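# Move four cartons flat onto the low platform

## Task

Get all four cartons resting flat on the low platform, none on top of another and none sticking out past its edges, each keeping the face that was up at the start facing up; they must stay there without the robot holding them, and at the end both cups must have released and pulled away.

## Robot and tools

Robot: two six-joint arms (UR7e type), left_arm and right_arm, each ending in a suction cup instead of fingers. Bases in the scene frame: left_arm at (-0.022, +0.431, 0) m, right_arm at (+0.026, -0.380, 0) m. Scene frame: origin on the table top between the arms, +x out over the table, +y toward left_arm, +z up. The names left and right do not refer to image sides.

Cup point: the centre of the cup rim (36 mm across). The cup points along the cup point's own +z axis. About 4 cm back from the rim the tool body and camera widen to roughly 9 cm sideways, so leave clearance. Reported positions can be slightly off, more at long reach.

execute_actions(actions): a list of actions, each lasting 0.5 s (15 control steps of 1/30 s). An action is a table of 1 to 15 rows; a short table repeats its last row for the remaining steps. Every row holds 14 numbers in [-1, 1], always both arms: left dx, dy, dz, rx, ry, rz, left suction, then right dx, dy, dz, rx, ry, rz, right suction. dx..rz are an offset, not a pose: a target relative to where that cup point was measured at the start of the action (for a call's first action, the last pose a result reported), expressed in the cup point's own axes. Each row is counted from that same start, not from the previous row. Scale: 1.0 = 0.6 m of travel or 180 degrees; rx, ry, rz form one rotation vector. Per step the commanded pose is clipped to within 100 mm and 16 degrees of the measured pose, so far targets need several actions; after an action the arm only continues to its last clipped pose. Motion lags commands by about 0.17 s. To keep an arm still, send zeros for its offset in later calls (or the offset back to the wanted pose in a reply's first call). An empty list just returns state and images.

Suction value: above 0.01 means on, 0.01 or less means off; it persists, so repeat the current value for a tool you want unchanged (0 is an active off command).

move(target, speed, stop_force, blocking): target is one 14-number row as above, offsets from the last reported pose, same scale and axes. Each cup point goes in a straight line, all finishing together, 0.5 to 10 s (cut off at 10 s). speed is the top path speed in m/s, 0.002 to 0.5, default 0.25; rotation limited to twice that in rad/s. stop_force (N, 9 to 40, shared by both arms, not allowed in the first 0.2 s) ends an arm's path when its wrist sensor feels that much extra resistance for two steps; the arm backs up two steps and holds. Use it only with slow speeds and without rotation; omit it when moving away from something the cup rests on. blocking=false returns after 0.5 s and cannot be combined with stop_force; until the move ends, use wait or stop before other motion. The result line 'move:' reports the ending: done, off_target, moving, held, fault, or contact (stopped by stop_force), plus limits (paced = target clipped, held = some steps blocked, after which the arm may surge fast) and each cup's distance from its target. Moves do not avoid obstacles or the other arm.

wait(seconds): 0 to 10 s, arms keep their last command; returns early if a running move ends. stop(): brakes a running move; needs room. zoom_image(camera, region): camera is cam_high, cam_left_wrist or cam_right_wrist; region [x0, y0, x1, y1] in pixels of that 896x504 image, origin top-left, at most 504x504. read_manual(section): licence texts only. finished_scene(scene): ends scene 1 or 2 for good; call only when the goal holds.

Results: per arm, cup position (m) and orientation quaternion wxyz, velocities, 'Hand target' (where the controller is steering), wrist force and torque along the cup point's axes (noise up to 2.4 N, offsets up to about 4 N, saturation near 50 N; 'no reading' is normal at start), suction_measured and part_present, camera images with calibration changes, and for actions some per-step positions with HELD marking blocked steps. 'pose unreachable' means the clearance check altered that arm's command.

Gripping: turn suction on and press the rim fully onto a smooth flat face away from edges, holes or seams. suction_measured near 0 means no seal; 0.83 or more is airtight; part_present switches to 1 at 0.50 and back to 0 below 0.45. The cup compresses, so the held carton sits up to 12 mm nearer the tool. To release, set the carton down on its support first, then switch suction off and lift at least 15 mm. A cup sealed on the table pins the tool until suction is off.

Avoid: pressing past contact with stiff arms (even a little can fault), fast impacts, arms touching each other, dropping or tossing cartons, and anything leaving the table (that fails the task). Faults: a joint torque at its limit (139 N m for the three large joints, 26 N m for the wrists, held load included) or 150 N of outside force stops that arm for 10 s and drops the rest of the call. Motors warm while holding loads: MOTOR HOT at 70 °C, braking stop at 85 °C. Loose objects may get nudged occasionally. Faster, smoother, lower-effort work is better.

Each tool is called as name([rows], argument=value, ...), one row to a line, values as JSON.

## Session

execute_actions(actions=[])

Scene clock: 0.00 s.
left_arm: end_effector_position=(+0.4013, +0.5000, +0.4079) suction_measured=0.00 part_present=0 end_effector_quat_wxyz=(-0.002, -0.082, +0.997, -0.000) end_effector_velocity=(-0.000, -0.000, +0.001) end_effector_angular_velocity=(-0.001, -0.001, -0.001) | right_arm: end_effector_position=(+0.4547, -0.3685, +0.4092) suction_measured=0.00 part_present=0 end_effector_quat_wxyz=(-0.000, -0.014, +1.000, -0.000) end_effector_velocity=(-0.000, +0.000, +0.001) end_effector_angular_velocity=(+0.001, -0.001, +0.000)
Joint positions: left_arm=[-0.318 -1.744  1.519 -1.341 -1.572  1.253] | right_arm=[ 3.458 -1.395 -1.518 -1.8    1.571  1.886]
Joint velocities: left_arm=[-0.    -0.    -0.001  0.001 -0.     0.   ] | right_arm=[ 0.     0.001  0.     0.     0.001 -0.   ]
Wrist force (N, on the end effector, along its own x y z axes, offset not removed): no reading
Wrist torque (N m, same axes, about the end effector's origin, offset not removed): no reading
Hand target (left_arm): +0.401, +0.500, +0.408; -0.002, -0.082, +0.997, -0.000
Hand target (right_arm): +0.455, -0.368, +0.409; -0.000, -0.014, +1.000, -0.000
camera_calibration (this result's frames):
cam_left_wrist: T_world_to_cam=[[0.153285, -0.988075, 0.0145543, 0.426756], [-0.864067, -0.126871, 0.487125, 0.229717], [-0.47947, -0.0872447, -0.873211, 0.668234], [0, 0, 0, 1]] pos_world=[0.453474, 0.509112, 0.465397]
cam_right_wrist: T_world_to_cam=[[0.0376724, -0.999167, -0.0157144, -0.377919], [-0.877197, -0.0405979, 0.478411, 0.206068], [-0.47865, -0.00423821, -0.877995, 0.654809], [0, 0, 0, 1]] pos_world=[0.508424, -0.366463, 0.470395]

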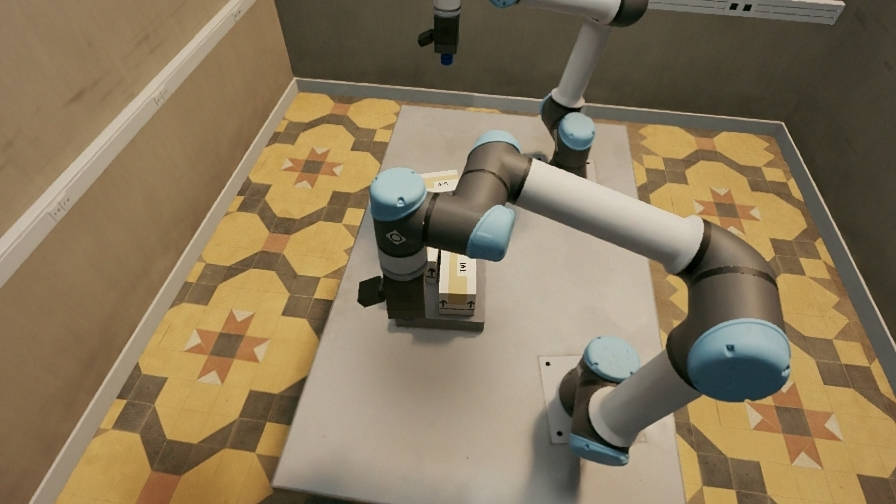

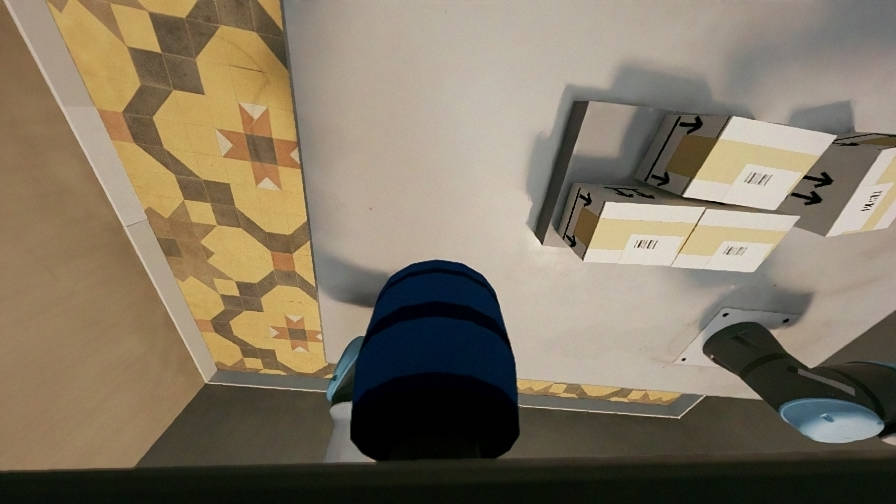

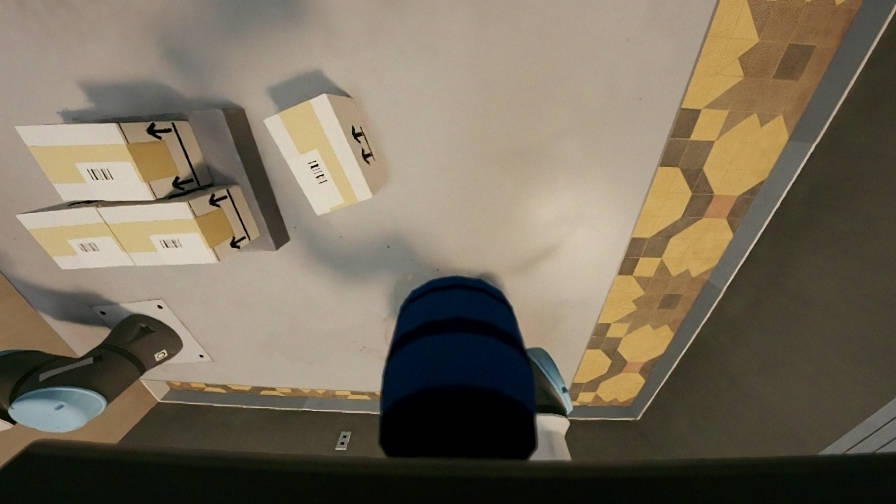

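zoom_image(camera="cam_left_wrist", region=[520, 80, 856, 290])

zoom_image(camera="cam_right_wrist", region=[190, 80, 400, 270])

move(target=[0.01,-0.556,0.13,0,0,0,0,0.0,0.3,0.2,0,0,0,0], speed=0.35)

Region (520, 80, 856, 290) of cam_left_wrist's 896x504 image, scaled by 1.500, with more detail than that image has; it fills the top 315 rows of this view, and the rest is white.

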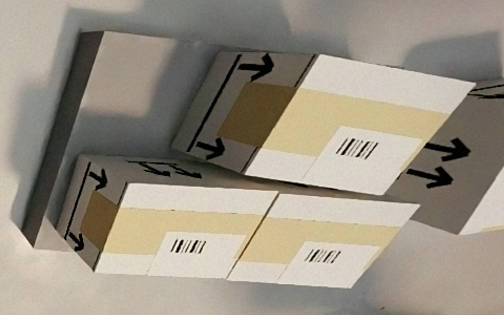

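Region (190, 80, 400, 270) of cam_right_wrist's 896x504 image, scaled by 2.400, with more detail than that image has; it fills the top 456 rows of this view, and the rest is white.

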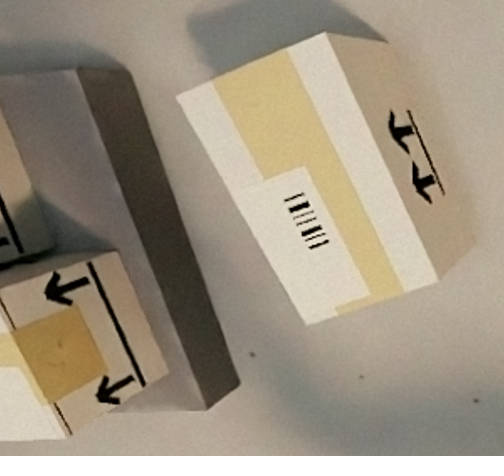

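Scene clock: 1.90 s.
left_arm: end_effector_position=(+0.4490, +0.1704, +0.3298) suction_measured=0.00 part_present=0 end_effector_quat_wxyz=(-0.002, -0.082, +0.997, +0.001) end_effector_velocity=(+0.001, -0.002, -0.001) end_effector_angular_velocity=(+0.001, +0.000, +0.000) | right_arm: end_effector_position=(+0.4499, -0.1888, +0.2893) suction_measured=0.00 part_present=0 end_effector_quat_wxyz=(-0.000, -0.014, +1.000, -0.000) end_effector_velocity=(-0.001, +0.001, -0.000) end_effector_angular_velocity=(+0.002, -0.000, +0.001)
Joint positions: left_arm=[-0.919 -1.499  1.488 -1.556 -1.572  0.652] | right_arm=[ 3.83  -1.465 -1.767 -1.482  1.571  2.258]
Joint velocities: left_arm=[-0.002  0.005 -0.004 -0.     0.    -0.002] | right_arm=[ 0.002  0.    -0.001  0.002  0.001  0.002]
Wrist force (N, on the end effector, along its own x y z axes, offset not removed): left_arm=[-1.5 2.4 1.8] | right_arm=[-1.5 -1.1 1.0]
Wrist torque (N m, same axes, about the end effector's origin, offset not removed): left_arm=[0.40 0.22 -0.09] | right_arm=[0.00 0.34 0.02]
Hand target (left_arm): +0.449, +0.170, +0.330; -0.002, -0.082, +0.997, +0.001
Hand target (right_arm): +0.450, -0.189, +0.289; -0.000, -0.014, +1.000, -0.000
Off the commanded pose (left_arm): 0.001 m, 0 deg.
Off the commanded pose (right_arm): 0.000 m, 0 deg.
move: done
camera_calibration (this result's frames):
cam_left_wrist: T_world_to_cam=[[0.153238, -0.988112, 0.01234, 0.0956527], [-0.864188, -0.127942, 0.486631, 0.267591], [-0.479267, -0.0852343, -0.873521, 0.593814], [0, 0, 0, 1]] pos_world=[0.501187, 0.179365, 0.387311]
cam_right_wrist: T_world_to_cam=[[0.0376921, -0.999168, -0.0155802, -0.20014], [-0.877249, -0.0405514, 0.47832, 0.266538], [-0.478554, -0.00436122, -0.878047, 0.547966], [0, 0, 0, 1]] pos_world=[0.503595, -0.186775, 0.350531]

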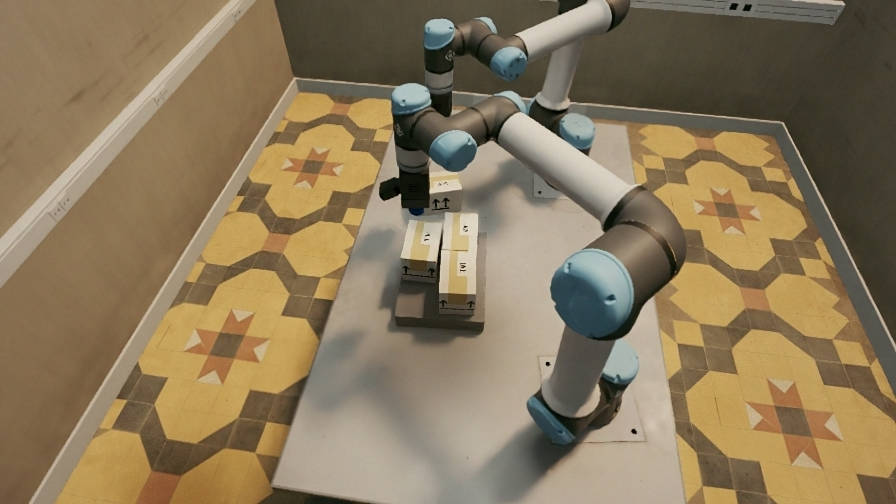

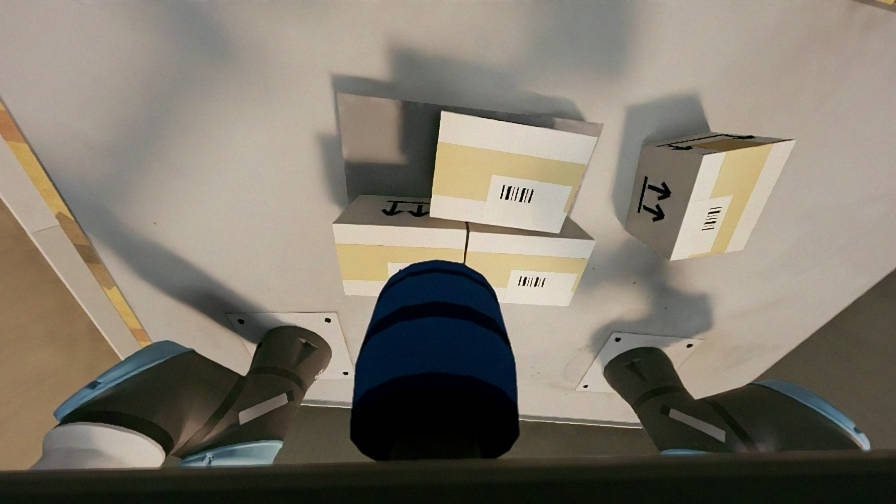

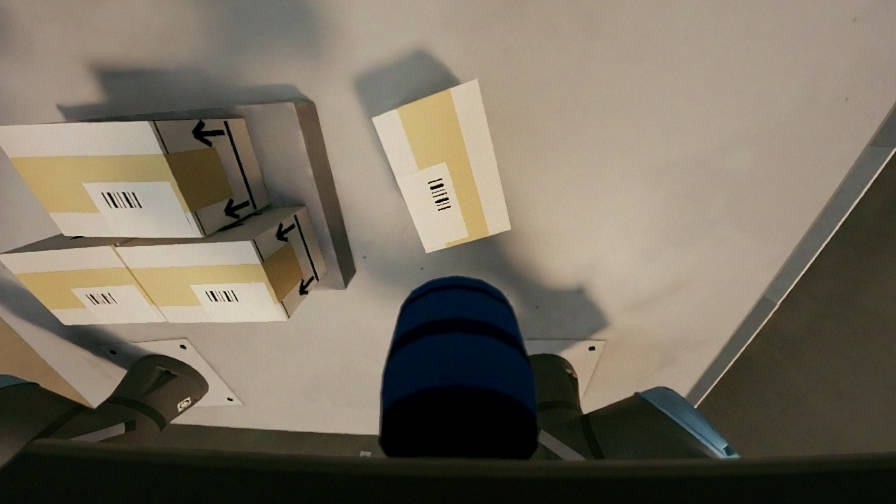

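move(target=[0.0055,-0.0995,0.291,0,0,0.047,0,0.0055,0.007,0.287,0,0,0.4,0], speed=0.45)

Scene clock: 4.80 s.
left_arm: end_effector_position=(+0.4551, +0.1113, +0.1554) suction_measured=0.00 part_present=0 end_effector_quat_wxyz=(-0.002, -0.008, +1.000, +0.001) end_effector_velocity=(+0.000, -0.001, -0.001) end_effector_angular_velocity=(-0.001, -0.001, -0.002) | right_arm: end_effector_position=(+0.4466, -0.1846, +0.1173) suction_measured=0.00 part_present=0 end_effector_quat_wxyz=(-0.000, +0.575, +0.818, -0.000) end_effector_velocity=(-0.000, +0.000, -0.001) end_effector_angular_velocity=(+0.000, -0.002, -0.014)
Joint positions: left_arm=[-0.988 -1.33   1.747 -1.984 -1.572  0.73 ] | right_arm=[ 3.842 -1.601 -2.104 -1.009  1.571  3.524]
Joint velocities: left_arm=[-0.001  0.003  0.    -0.005 -0.001  0.002] | right_arm=[ 0.002 -0.    -0.005  0.007 -0.001  0.016]
Wrist force (N, on the end effector, along its own x y z axes, offset not removed): left_arm=[-0.9 1.7 0.3] | right_arm=[-1.1 -3.2 -2.0]
Wrist torque (N m, same axes, about the end effector's origin, offset not removed): left_arm=[0.22 0.15 -0.06] | right_arm=[-0.31 0.43 -0.23]
Hand target (left_arm): +0.455, +0.111, +0.155; -0.002, -0.008, +1.000, +0.001
Hand target (right_arm): +0.447, -0.185, +0.117; -0.000, +0.576, +0.817, -0.000
Off the commanded pose (left_arm): 0.000 m, 0 deg.
Off the commanded pose (right_arm): 0.000 m, 0 deg.
move: done
camera_calibration (this result's frames):
cam_left_wrist: T_world_to_cam=[[0.0063442, -0.9999, 0.0126092, 0.106599], [-0.87352, 0.00059628, 0.486787, 0.340146], [-0.486746, -0.0141027, -0.87343, 0.434808], [0, 0, 0, 1]] pos_world=[0.50809, 0.112518, 0.212851]
cam_right_wrist: T_world_to_cam=[[-0.938072, -0.346106, -0.0152293, 0.357738], [-0.310877, 0.821559, 0.477908, 0.252355], [-0.152895, 0.453046, -0.878278, 0.334409], [0, 0, 0, 1]] pos_world=[0.465165, -0.235011, 0.17855]

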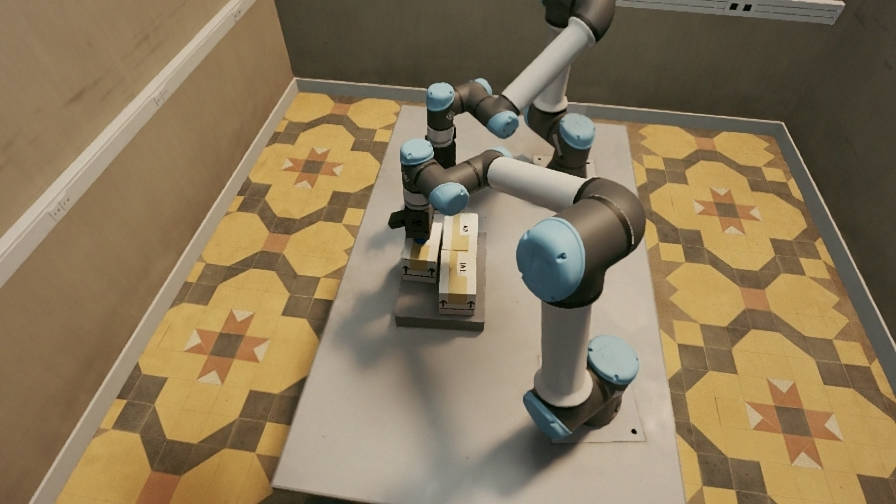

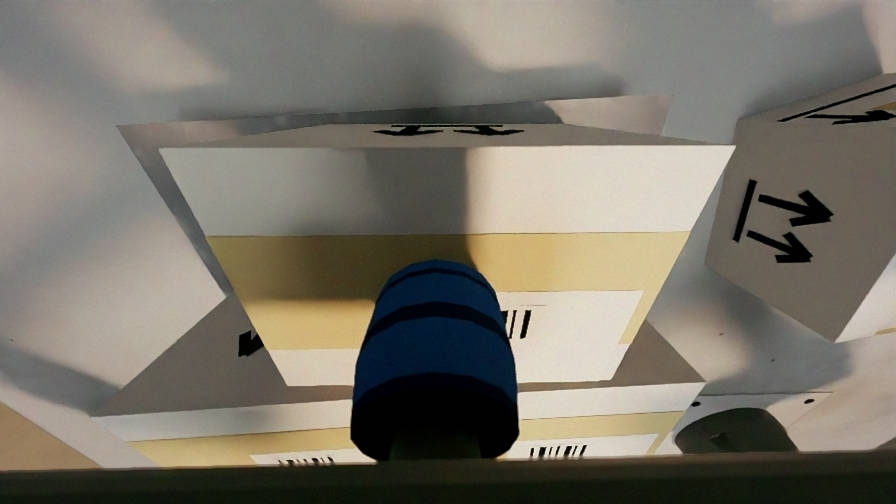

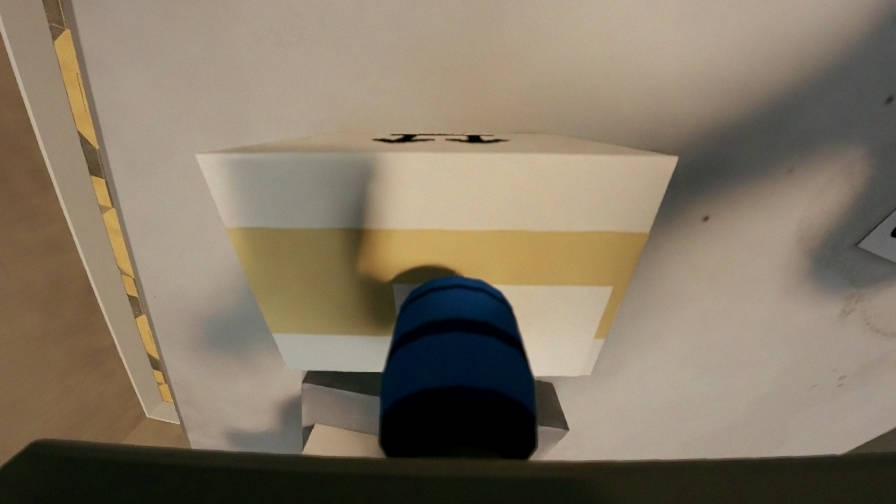

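move(target=[0.004,-0.005,0.005,0,0,0,0,0.005,0.01,0.015,0,0,0,0], speed=0.1)

move(target=[0,0,0.035,0,0,0,0,0,0,0.035,0,0,0,0], speed=0.015, stop_force=9)

execute_actions([
  [[0,0,0,0,0,0,1,0,0,0,0,0,0,1]],
])

Scene clock: 5.70 s.
left_arm: end_effector_position=(+0.4528, +0.1083, +0.1524) suction_measured=0.00 part_present=0 end_effector_quat_wxyz=(-0.002, -0.008, +1.000, +0.001) end_effector_velocity=(-0.001, -0.001, -0.001) end_effector_angular_velocity=(+0.000, +0.001, +0.000) | right_arm: end_effector_position=(+0.4511, -0.1799, +0.1086) suction_measured=0.00 part_present=0 end_effector_quat_wxyz=(-0.000, +0.575, +0.818, -0.000) end_effector_velocity=(+0.001, +0.002, -0.002) end_effector_angular_velocity=(+0.001, -0.000, +0.001)
Joint positions: left_arm=[-0.995 -1.328  1.753 -1.992 -1.572  0.724] | right_arm=[ 3.843 -1.628 -2.101 -0.984  1.571  3.526]
Joint velocities: left_arm=[-0.002  0.001  0.001 -0.001 -0.    -0.002] | right_arm=[ 0.001 -0.007  0.002  0.006  0.     0.001]
Wrist force (N, on the end effector, along its own x y z axes, offset not removed): left_arm=[-0.8 2.1 0.9] | right_arm=[3.2 -1.5 -0.9]
Wrist torque (N m, same axes, about the end effector's origin, offset not removed): left_arm=[0.37 0.14 -0.12] | right_arm=[-0.03 -0.14 -0.09]
Hand target (left_arm): +0.453, +0.108, +0.152; -0.002, -0.008, +1.000, +0.001
Hand target (right_arm): +0.451, -0.180, +0.108; -0.000, +0.575, +0.818, -0.000
Off the commanded pose (left_arm): 0.000 m, 0 deg.
Off the commanded pose (right_arm): 0.000 m, 0 deg.
move: done
camera_calibration (this result's frames):
cam_left_wrist: T_world_to_cam=[[0.00633848, -0.999901, 0.0125821, 0.103703], [-0.873524, 0.000587972, 0.48678, 0.339569], [-0.486739, -0.0140762, -0.873434, 0.431084], [0, 0, 0, 1]] pos_world=[0.50579, 0.109561, 0.209923]
cam_right_wrist: T_world_to_cam=[[-0.938081, -0.346081, -0.0152326, 0.36349], [-0.31086, 0.821577, 0.477888, 0.25407], [-0.152873, 0.453033, -0.878289, 0.32524], [0, 0, 0, 1]] pos_world=[0.469684, -0.230285, 0.169775]

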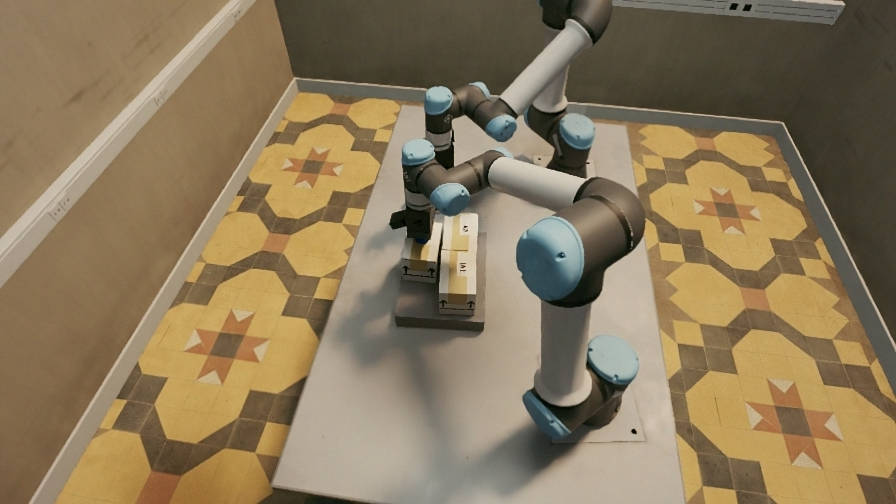

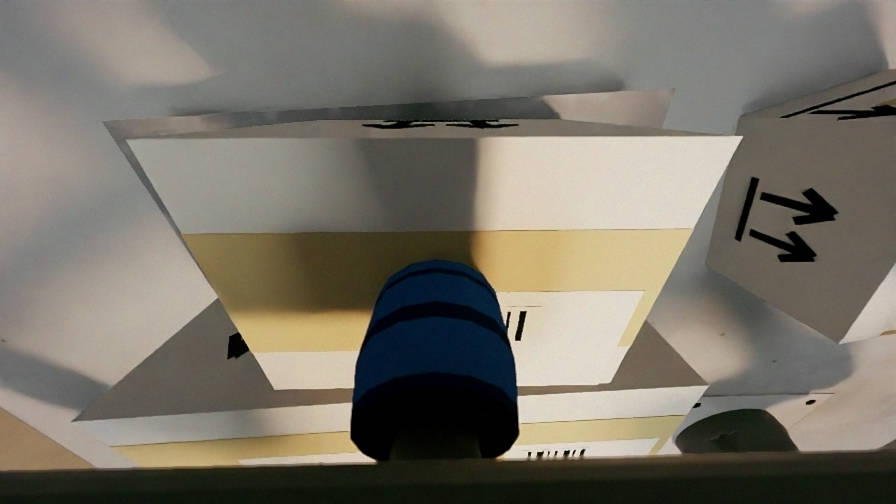

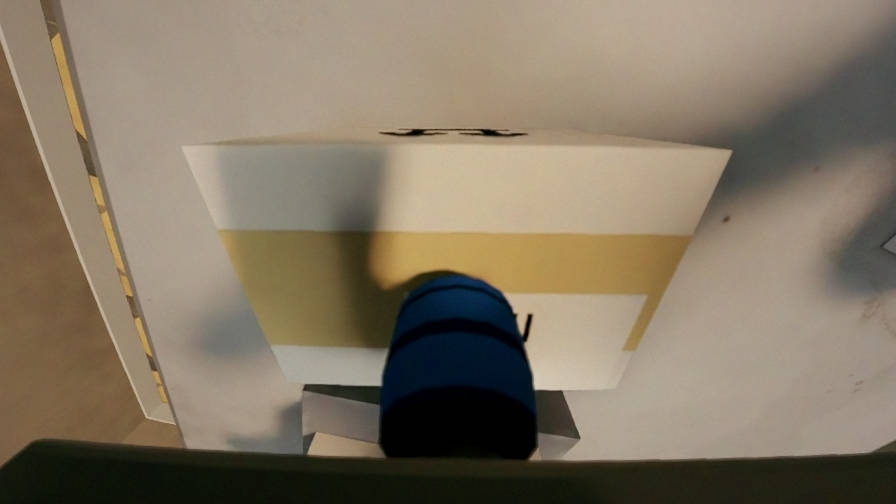

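Scene clock: 7.23 s.
left_arm: end_effector_position=(+0.4528, +0.1083, +0.1394) suction_measured=0.00 part_present=0 end_effector_quat_wxyz=(-0.002, -0.008, +1.000, +0.001) end_effector_velocity=(+0.000, -0.001, +0.002) end_effector_angular_velocity=(-0.002, -0.002, -0.001) | right_arm: end_effector_position=(+0.4510, -0.1799, +0.0915) suction_measured=0.00 part_present=0 end_effector_quat_wxyz=(-0.000, +0.575, +0.818, -0.001) end_effector_velocity=(+0.000, -0.000, +0.005) end_effector_angular_velocity=(-0.000, -0.001, -0.000)
Joint positions: left_arm=[-0.995 -1.315  1.772 -2.025 -1.572  0.724] | right_arm=[ 3.843 -1.655 -2.125 -0.933  1.571  3.526]
Joint velocities: left_arm=[-0.001 -0.002 -0.002  0.001  0.     0.   ] | right_arm=[-0.001  0.009  0.007 -0.015 -0.001 -0.   ]
Wrist force (N, on the end effector, along its own x y z axes, offset not removed): left_arm=[-1.6 2.6 -7.1] | right_arm=[-2.1 -3.4 -11.4]
Wrist torque (N m, same axes, about the end effector's origin, offset not removed): left_arm=[0.41 0.35 0.01] | right_arm=[-0.41 0.68 -0.08]
Hand target (left_arm): +0.453, +0.108, +0.140; -0.002, -0.008, +1.000, +0.001
Hand target (right_arm): +0.451, -0.180, +0.092; -0.000, +0.575, +0.818, -0.000
Off the commanded pose (left_arm): 0.008 m, 0 deg.
Off the commanded pose (right_arm): 0.004 m, 0 deg.
move: contact (left_arm, right_arm)
camera_calibration (this result's frames):
cam_left_wrist: T_world_to_cam=[[0.00633301, -0.999901, 0.0125447, 0.103893], [-0.873508, 0.000575018, 0.48681, 0.345862], [-0.486769, -0.0140409, -0.873418, 0.419733], [0, 0, 0, 1]] pos_world=[0.505768, 0.109578, 0.19693]
cam_right_wrist: T_world_to_cam=[[-0.938079, -0.346106, -0.0147944, 0.363076], [-0.310709, 0.821716, 0.477748, 0.262228], [-0.153195, 0.452762, -0.878373, 0.310359], [0, 0, 0, 1]] pos_world=[0.469616, -0.230332, 0.152704]

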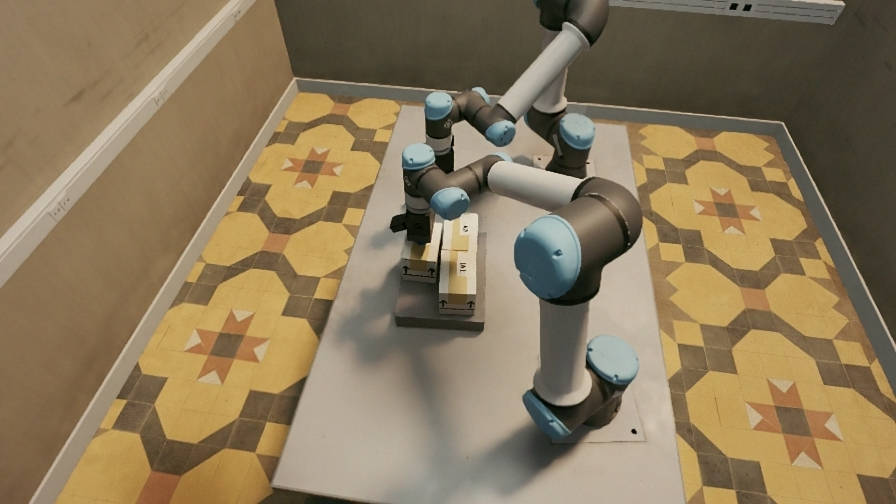

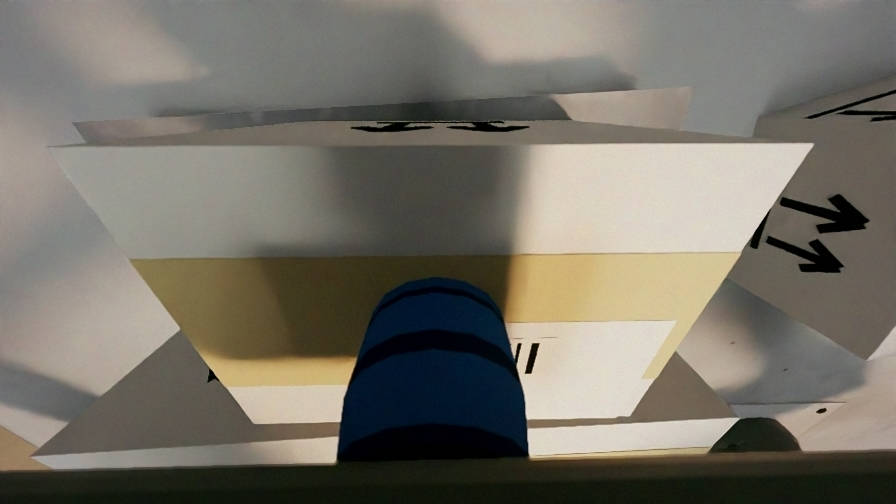

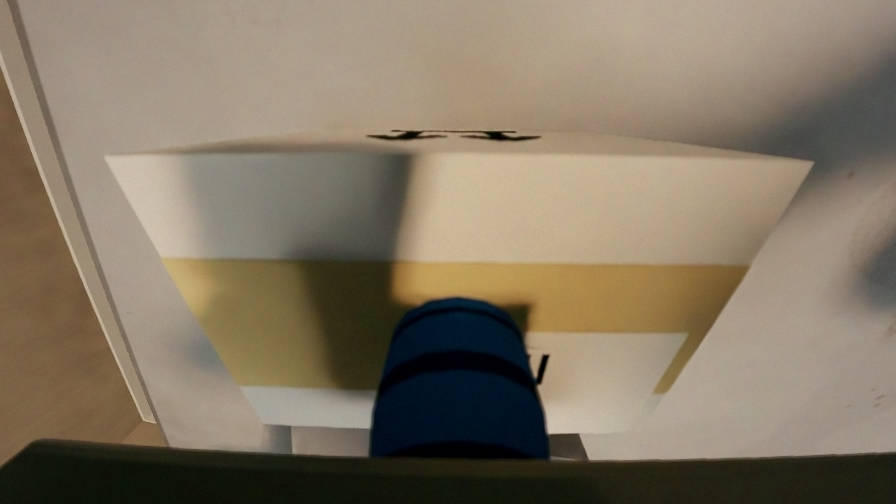

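Scene clock: 7.73 s.
left_arm: end_effector_position=(+0.4528, +0.1083, +0.1395) suction_measured=0.99 part_present=1 end_effector_quat_wxyz=(-0.002, -0.008, +1.000, +0.001) end_effector_velocity=(+0.000, -0.000, -0.000) end_effector_angular_velocity=(+0.001, -0.001, +0.000) | right_arm: end_effector_position=(+0.4510, -0.1799, +0.0915) suction_measured=0.98 part_present=1 end_effector_quat_wxyz=(-0.000, +0.575, +0.818, -0.001) end_effector_velocity=(-0.000, -0.000, -0.002) end_effector_angular_velocity=(-0.002, +0.002, +0.001)
Joint positions: left_arm=[-0.995 -1.315  1.772 -2.025 -1.572  0.724] | right_arm=[ 3.843 -1.655 -2.125 -0.933  1.571  3.526]
Joint velocities: left_arm=[-0.     0.001 -0.001  0.     0.001 -0.001] | right_arm=[ 0.    -0.003 -0.001  0.001 -0.    -0.001]
Wrist force (N, on the end effector, along its own x y z axes, offset not removed): left_arm=[-2.0 1.3 6.3] | right_arm=[4.2 -2.7 5.2]
Wrist torque (N m, same axes, about the end effector's origin, offset not removed): left_arm=[0.15 0.41 -0.13] | right_arm=[-0.43 -0.56 0.04]
Hand target (left_arm): +0.453, +0.108, +0.139; -0.002, -0.008, +1.000, +0.001
Hand target (right_arm): +0.451, -0.180, +0.091; -0.000, +0.575, +0.818, -0.001
Off the commanded pose (left_arm): 0.000 m, 0 deg.
Off the commanded pose (right_arm): 0.000 m, 0 deg.
Step readings (end_effector_position):
0: left_arm (+0.4528, +0.1083, +0.1394) | right_arm (+0.4510, -0.1799, +0.0915)
1: left_arm (+0.4528, +0.1083, +0.1395) | right_arm (+0.4510, -0.1799, +0.0916)
2: left_arm (+0.4528, +0.1084, +0.1394) | right_arm (+0.4510, -0.1800, +0.0916)
4: left_arm (+0.4528, +0.1084, +0.1394) | right_arm (+0.4510, -0.1800, +0.0916)
8: left_arm (+0.4528, +0.1084, +0.1394) | right_arm (+0.4510, -0.1799, +0.0916)
15: end_effector_position above
camera_calibration (this result's frames):
cam_left_wrist: T_world_to_cam=[[0.00633262, -0.999901, 0.0125715, 0.10388], [-0.87352, 0.000588035, 0.486789, 0.345867], [-0.486748, -0.0140641, -0.873429, 0.419748], [0, 0, 0, 1]] pos_world=[0.505775, 0.10957, 0.19695]
cam_right_wrist: T_world_to_cam=[[-0.938073, -0.346119, -0.0148857, 0.363099], [-0.310754, 0.821675, 0.47779, 0.262197], [-0.153141, 0.452827, -0.878348, 0.31038], [0, 0, 0, 1]] pos_world=[0.469623, -0.230314, 0.152752]

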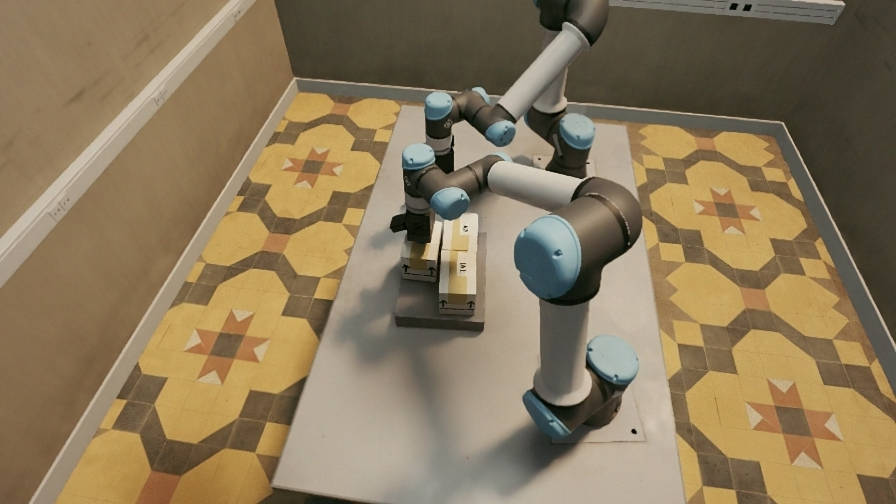

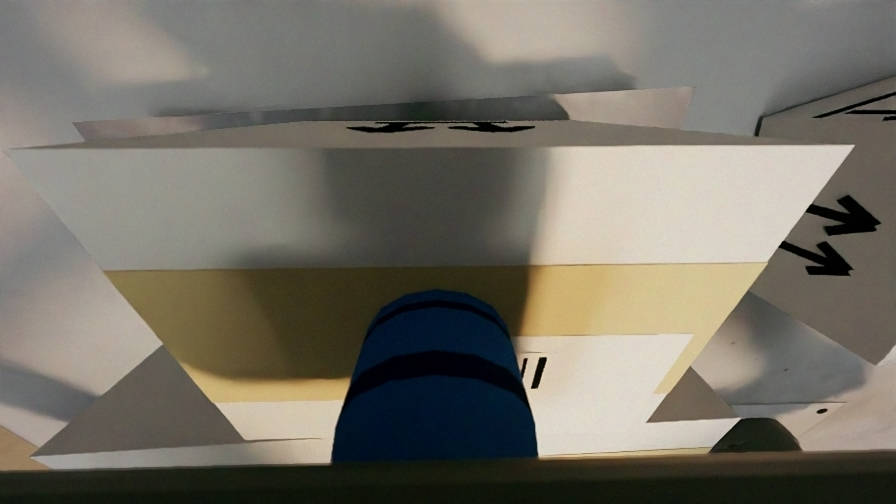

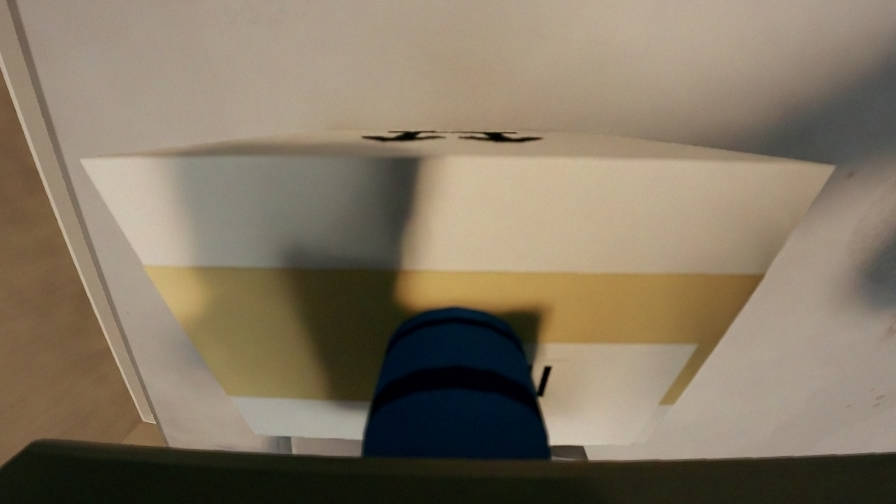

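move(target=[0.011,0.18,0,0,0,-0.016,1,-0.013,0.036,-0.098,0,0,-0.412,1], speed=0.4)

move(target=[0,0,0.015,0,0,0,1,0,0,0,0,0,0,1], speed=0.006, stop_force=9)

Scene clock: 10.17 s.
left_arm: end_effector_position=(+0.4446, +0.2160, +0.1395) suction_measured=1.00 part_present=1 end_effector_quat_wxyz=(-0.002, -0.033, +0.999, +0.001) end_effector_velocity=(+0.000, +0.001, +0.000) end_effector_angular_velocity=(-0.001, -0.000, +0.001) | right_arm: end_effector_position=(+0.4739, -0.1800, +0.1503) suction_measured=0.99 part_present=1 end_effector_quat_wxyz=(-0.000, -0.033, +0.999, -0.000) end_effector_velocity=(-0.000, -0.001, -0.001) end_effector_angular_velocity=(-0.003, +0.004, +0.014)
Joint positions: left_arm=[-0.858 -1.451  1.939 -2.055 -1.572  0.811] | right_arm=[ 3.81  -1.622 -1.985 -1.107  1.571  2.2  ]
Joint velocities: left_arm=[ 0.001 -0.001  0.     0.    -0.     0.001] | right_arm=[-0.001 -0.003  0.    -0.003  0.001 -0.015]
Wrist force (N, on the end effector, along its own x y z axes, offset not removed): left_arm=[-1.6 2.2 6.9] | right_arm=[1.2 0.1 6.7]
Wrist torque (N m, same axes, about the end effector's origin, offset not removed): left_arm=[0.34 0.30 -0.09] | right_arm=[0.06 -0.03 -0.24]
Hand target (left_arm): +0.445, +0.216, +0.140; -0.002, -0.033, +0.999, +0.001
Hand target (right_arm): +0.474, -0.180, +0.150; -0.000, -0.034, +0.999, -0.000
Off the commanded pose (left_arm): 0.000 m, 0 deg.
Off the commanded pose (right_arm): 0.000 m, 0 deg.
move: done
camera_calibration (this result's frames):
cam_left_wrist: T_world_to_cam=[[0.0565257, -0.998319, 0.0128397, 0.188925], [-0.872399, -0.043134, 0.486887, 0.347484], [-0.485515, -0.038723, -0.87337, 0.422094], [0, 0, 0, 1]] pos_world=[0.497398, 0.219941, 0.197033]
cam_right_wrist: T_world_to_cam=[[0.075452, -0.99703, -0.0154375, -0.211967], [-0.874906, -0.0736214, 0.478664, 0.347376], [-0.478379, -0.0226098, -0.877863, 0.434057], [0, 0, 0, 1]] pos_world=[0.527558, -0.17595, 0.211494]

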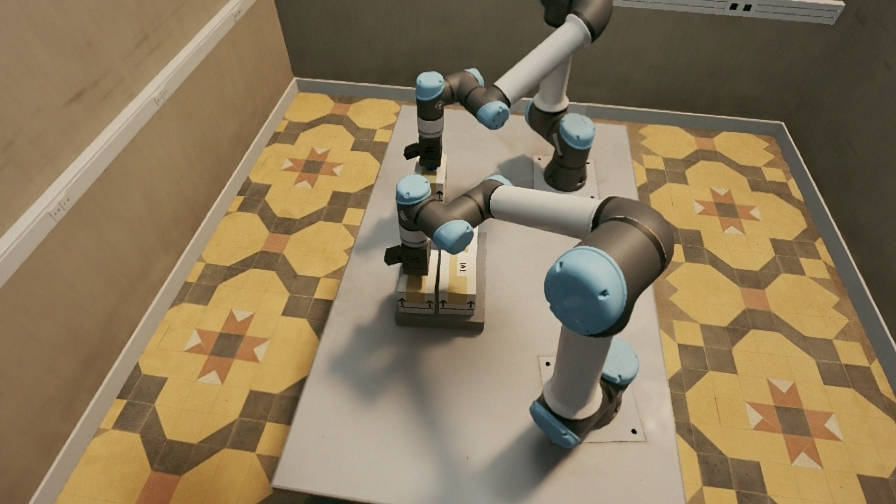

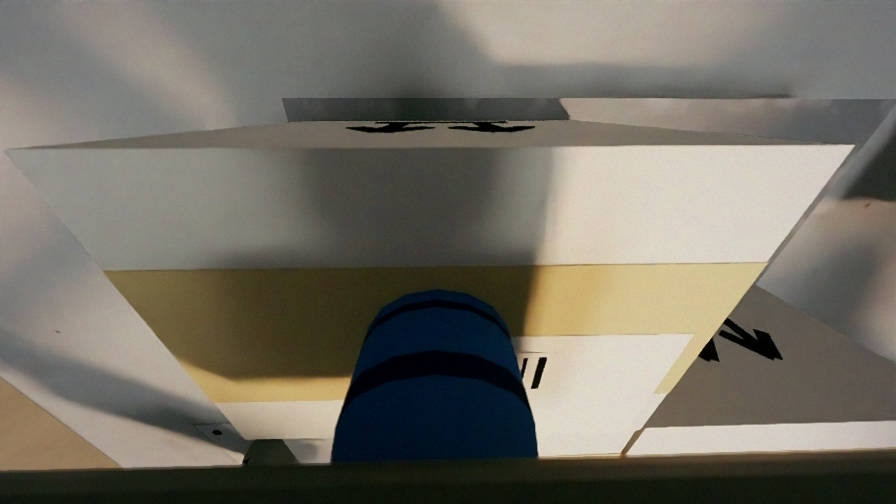

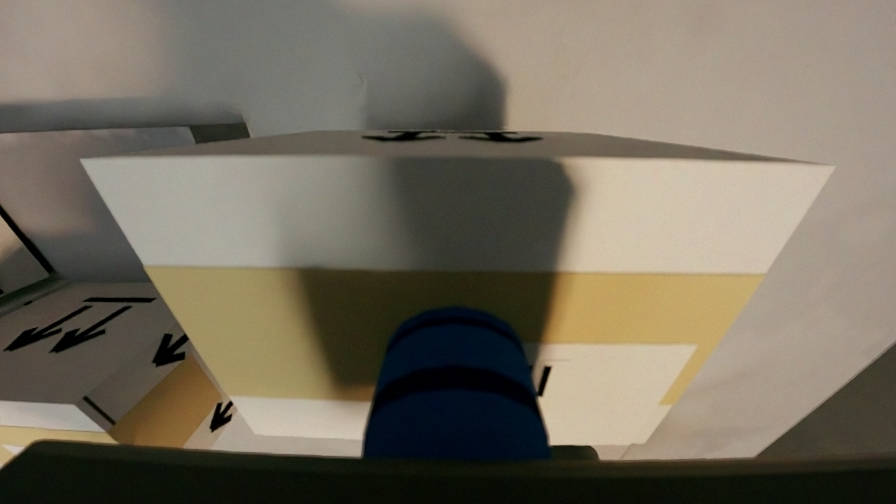

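Scene clock: 11.47 s.
left_arm: end_effector_position=(+0.4446, +0.2161, +0.1341) suction_measured=1.00 part_present=1 end_effector_quat_wxyz=(-0.002, -0.033, +0.999, +0.001) end_effector_velocity=(+0.000, +0.000, +0.002) end_effector_angular_velocity=(+0.001, +0.002, +0.000) | right_arm: end_effector_position=(+0.4739, -0.1800, +0.1503) suction_measured=0.99 part_present=1 end_effector_quat_wxyz=(-0.000, -0.033, +0.999, -0.000) end_effector_velocity=(+0.000, -0.000, -0.000) end_effector_angular_velocity=(-0.001, +0.000, -0.001)
Joint positions: left_arm=[-0.858 -1.444  1.947 -2.07  -1.572  0.811] | right_arm=[ 3.81  -1.622 -1.985 -1.107  1.571  2.2  ]
Joint velocities: left_arm=[ 0.    -0.001 -0.004  0.007 -0.     0.   ] | right_arm=[-0.001 -0.001 -0.     0.    -0.     0.   ]
Wrist force (N, on the end effector, along its own x y z axes, offset not removed): left_arm=[-1.3 -0.4 -21.7] | right_arm=[0.7 -2.0 7.3]
Wrist torque (N m, same axes, about the end effector's origin, offset not removed): left_arm=[0.03 0.12 -0.06] | right_arm=[-0.19 -0.02 -0.14]
Hand target (left_arm): +0.445, +0.216, +0.134; -0.002, -0.033, +0.999, +0.001
Hand target (right_arm): +0.474, -0.180, +0.150; -0.000, -0.033, +0.999, -0.000
Off the commanded pose (left_arm): 0.004 m, 0 deg.
Off the commanded pose (right_arm): 0.000 m, 0 deg.
move: contact (left_arm)
camera_calibration (this result's frames):
cam_left_wrist: T_world_to_cam=[[0.0565147, -0.998319, 0.0128587, 0.18902], [-0.87241, -0.0431159, 0.48687, 0.350129], [-0.485497, -0.0387333, -0.87338, 0.417334], [0, 0, 0, 1]] pos_world=[0.497387, 0.219963, 0.191593]
cam_right_wrist: T_world_to_cam=[[0.0754108, -0.997033, -0.0154218, -0.211967], [-0.874894, -0.073577, 0.478694, 0.347389], [-0.478408, -0.0226063, -0.877846, 0.434058], [0, 0, 0, 1]] pos_world=[0.52757, -0.175966, 0.211475]

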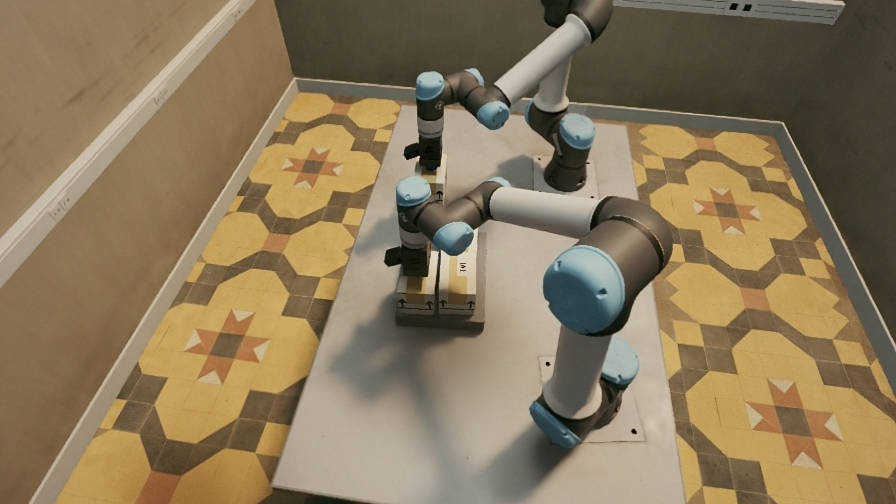

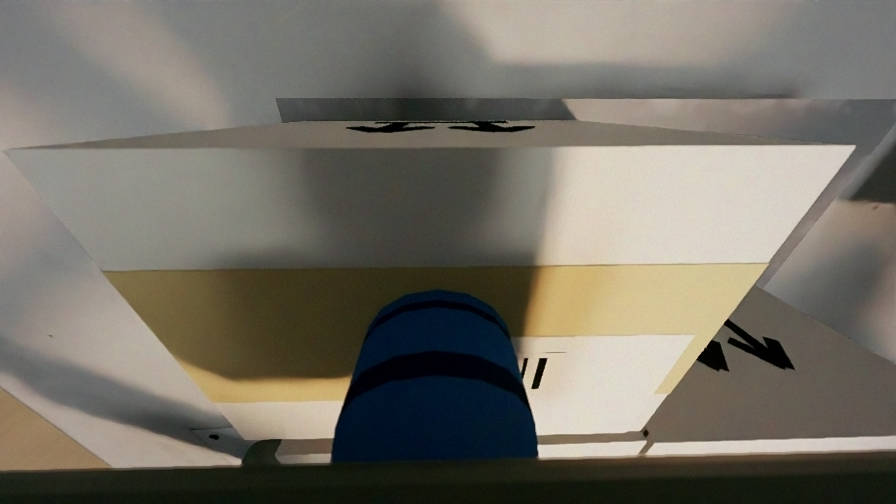

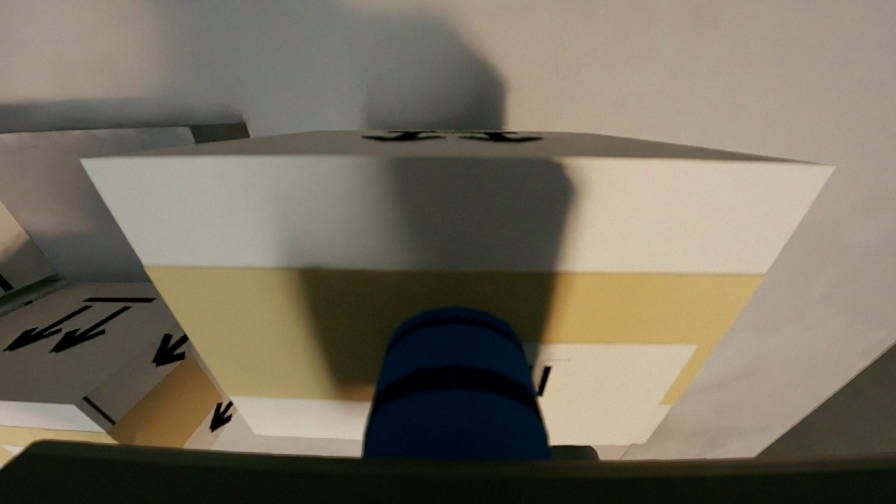

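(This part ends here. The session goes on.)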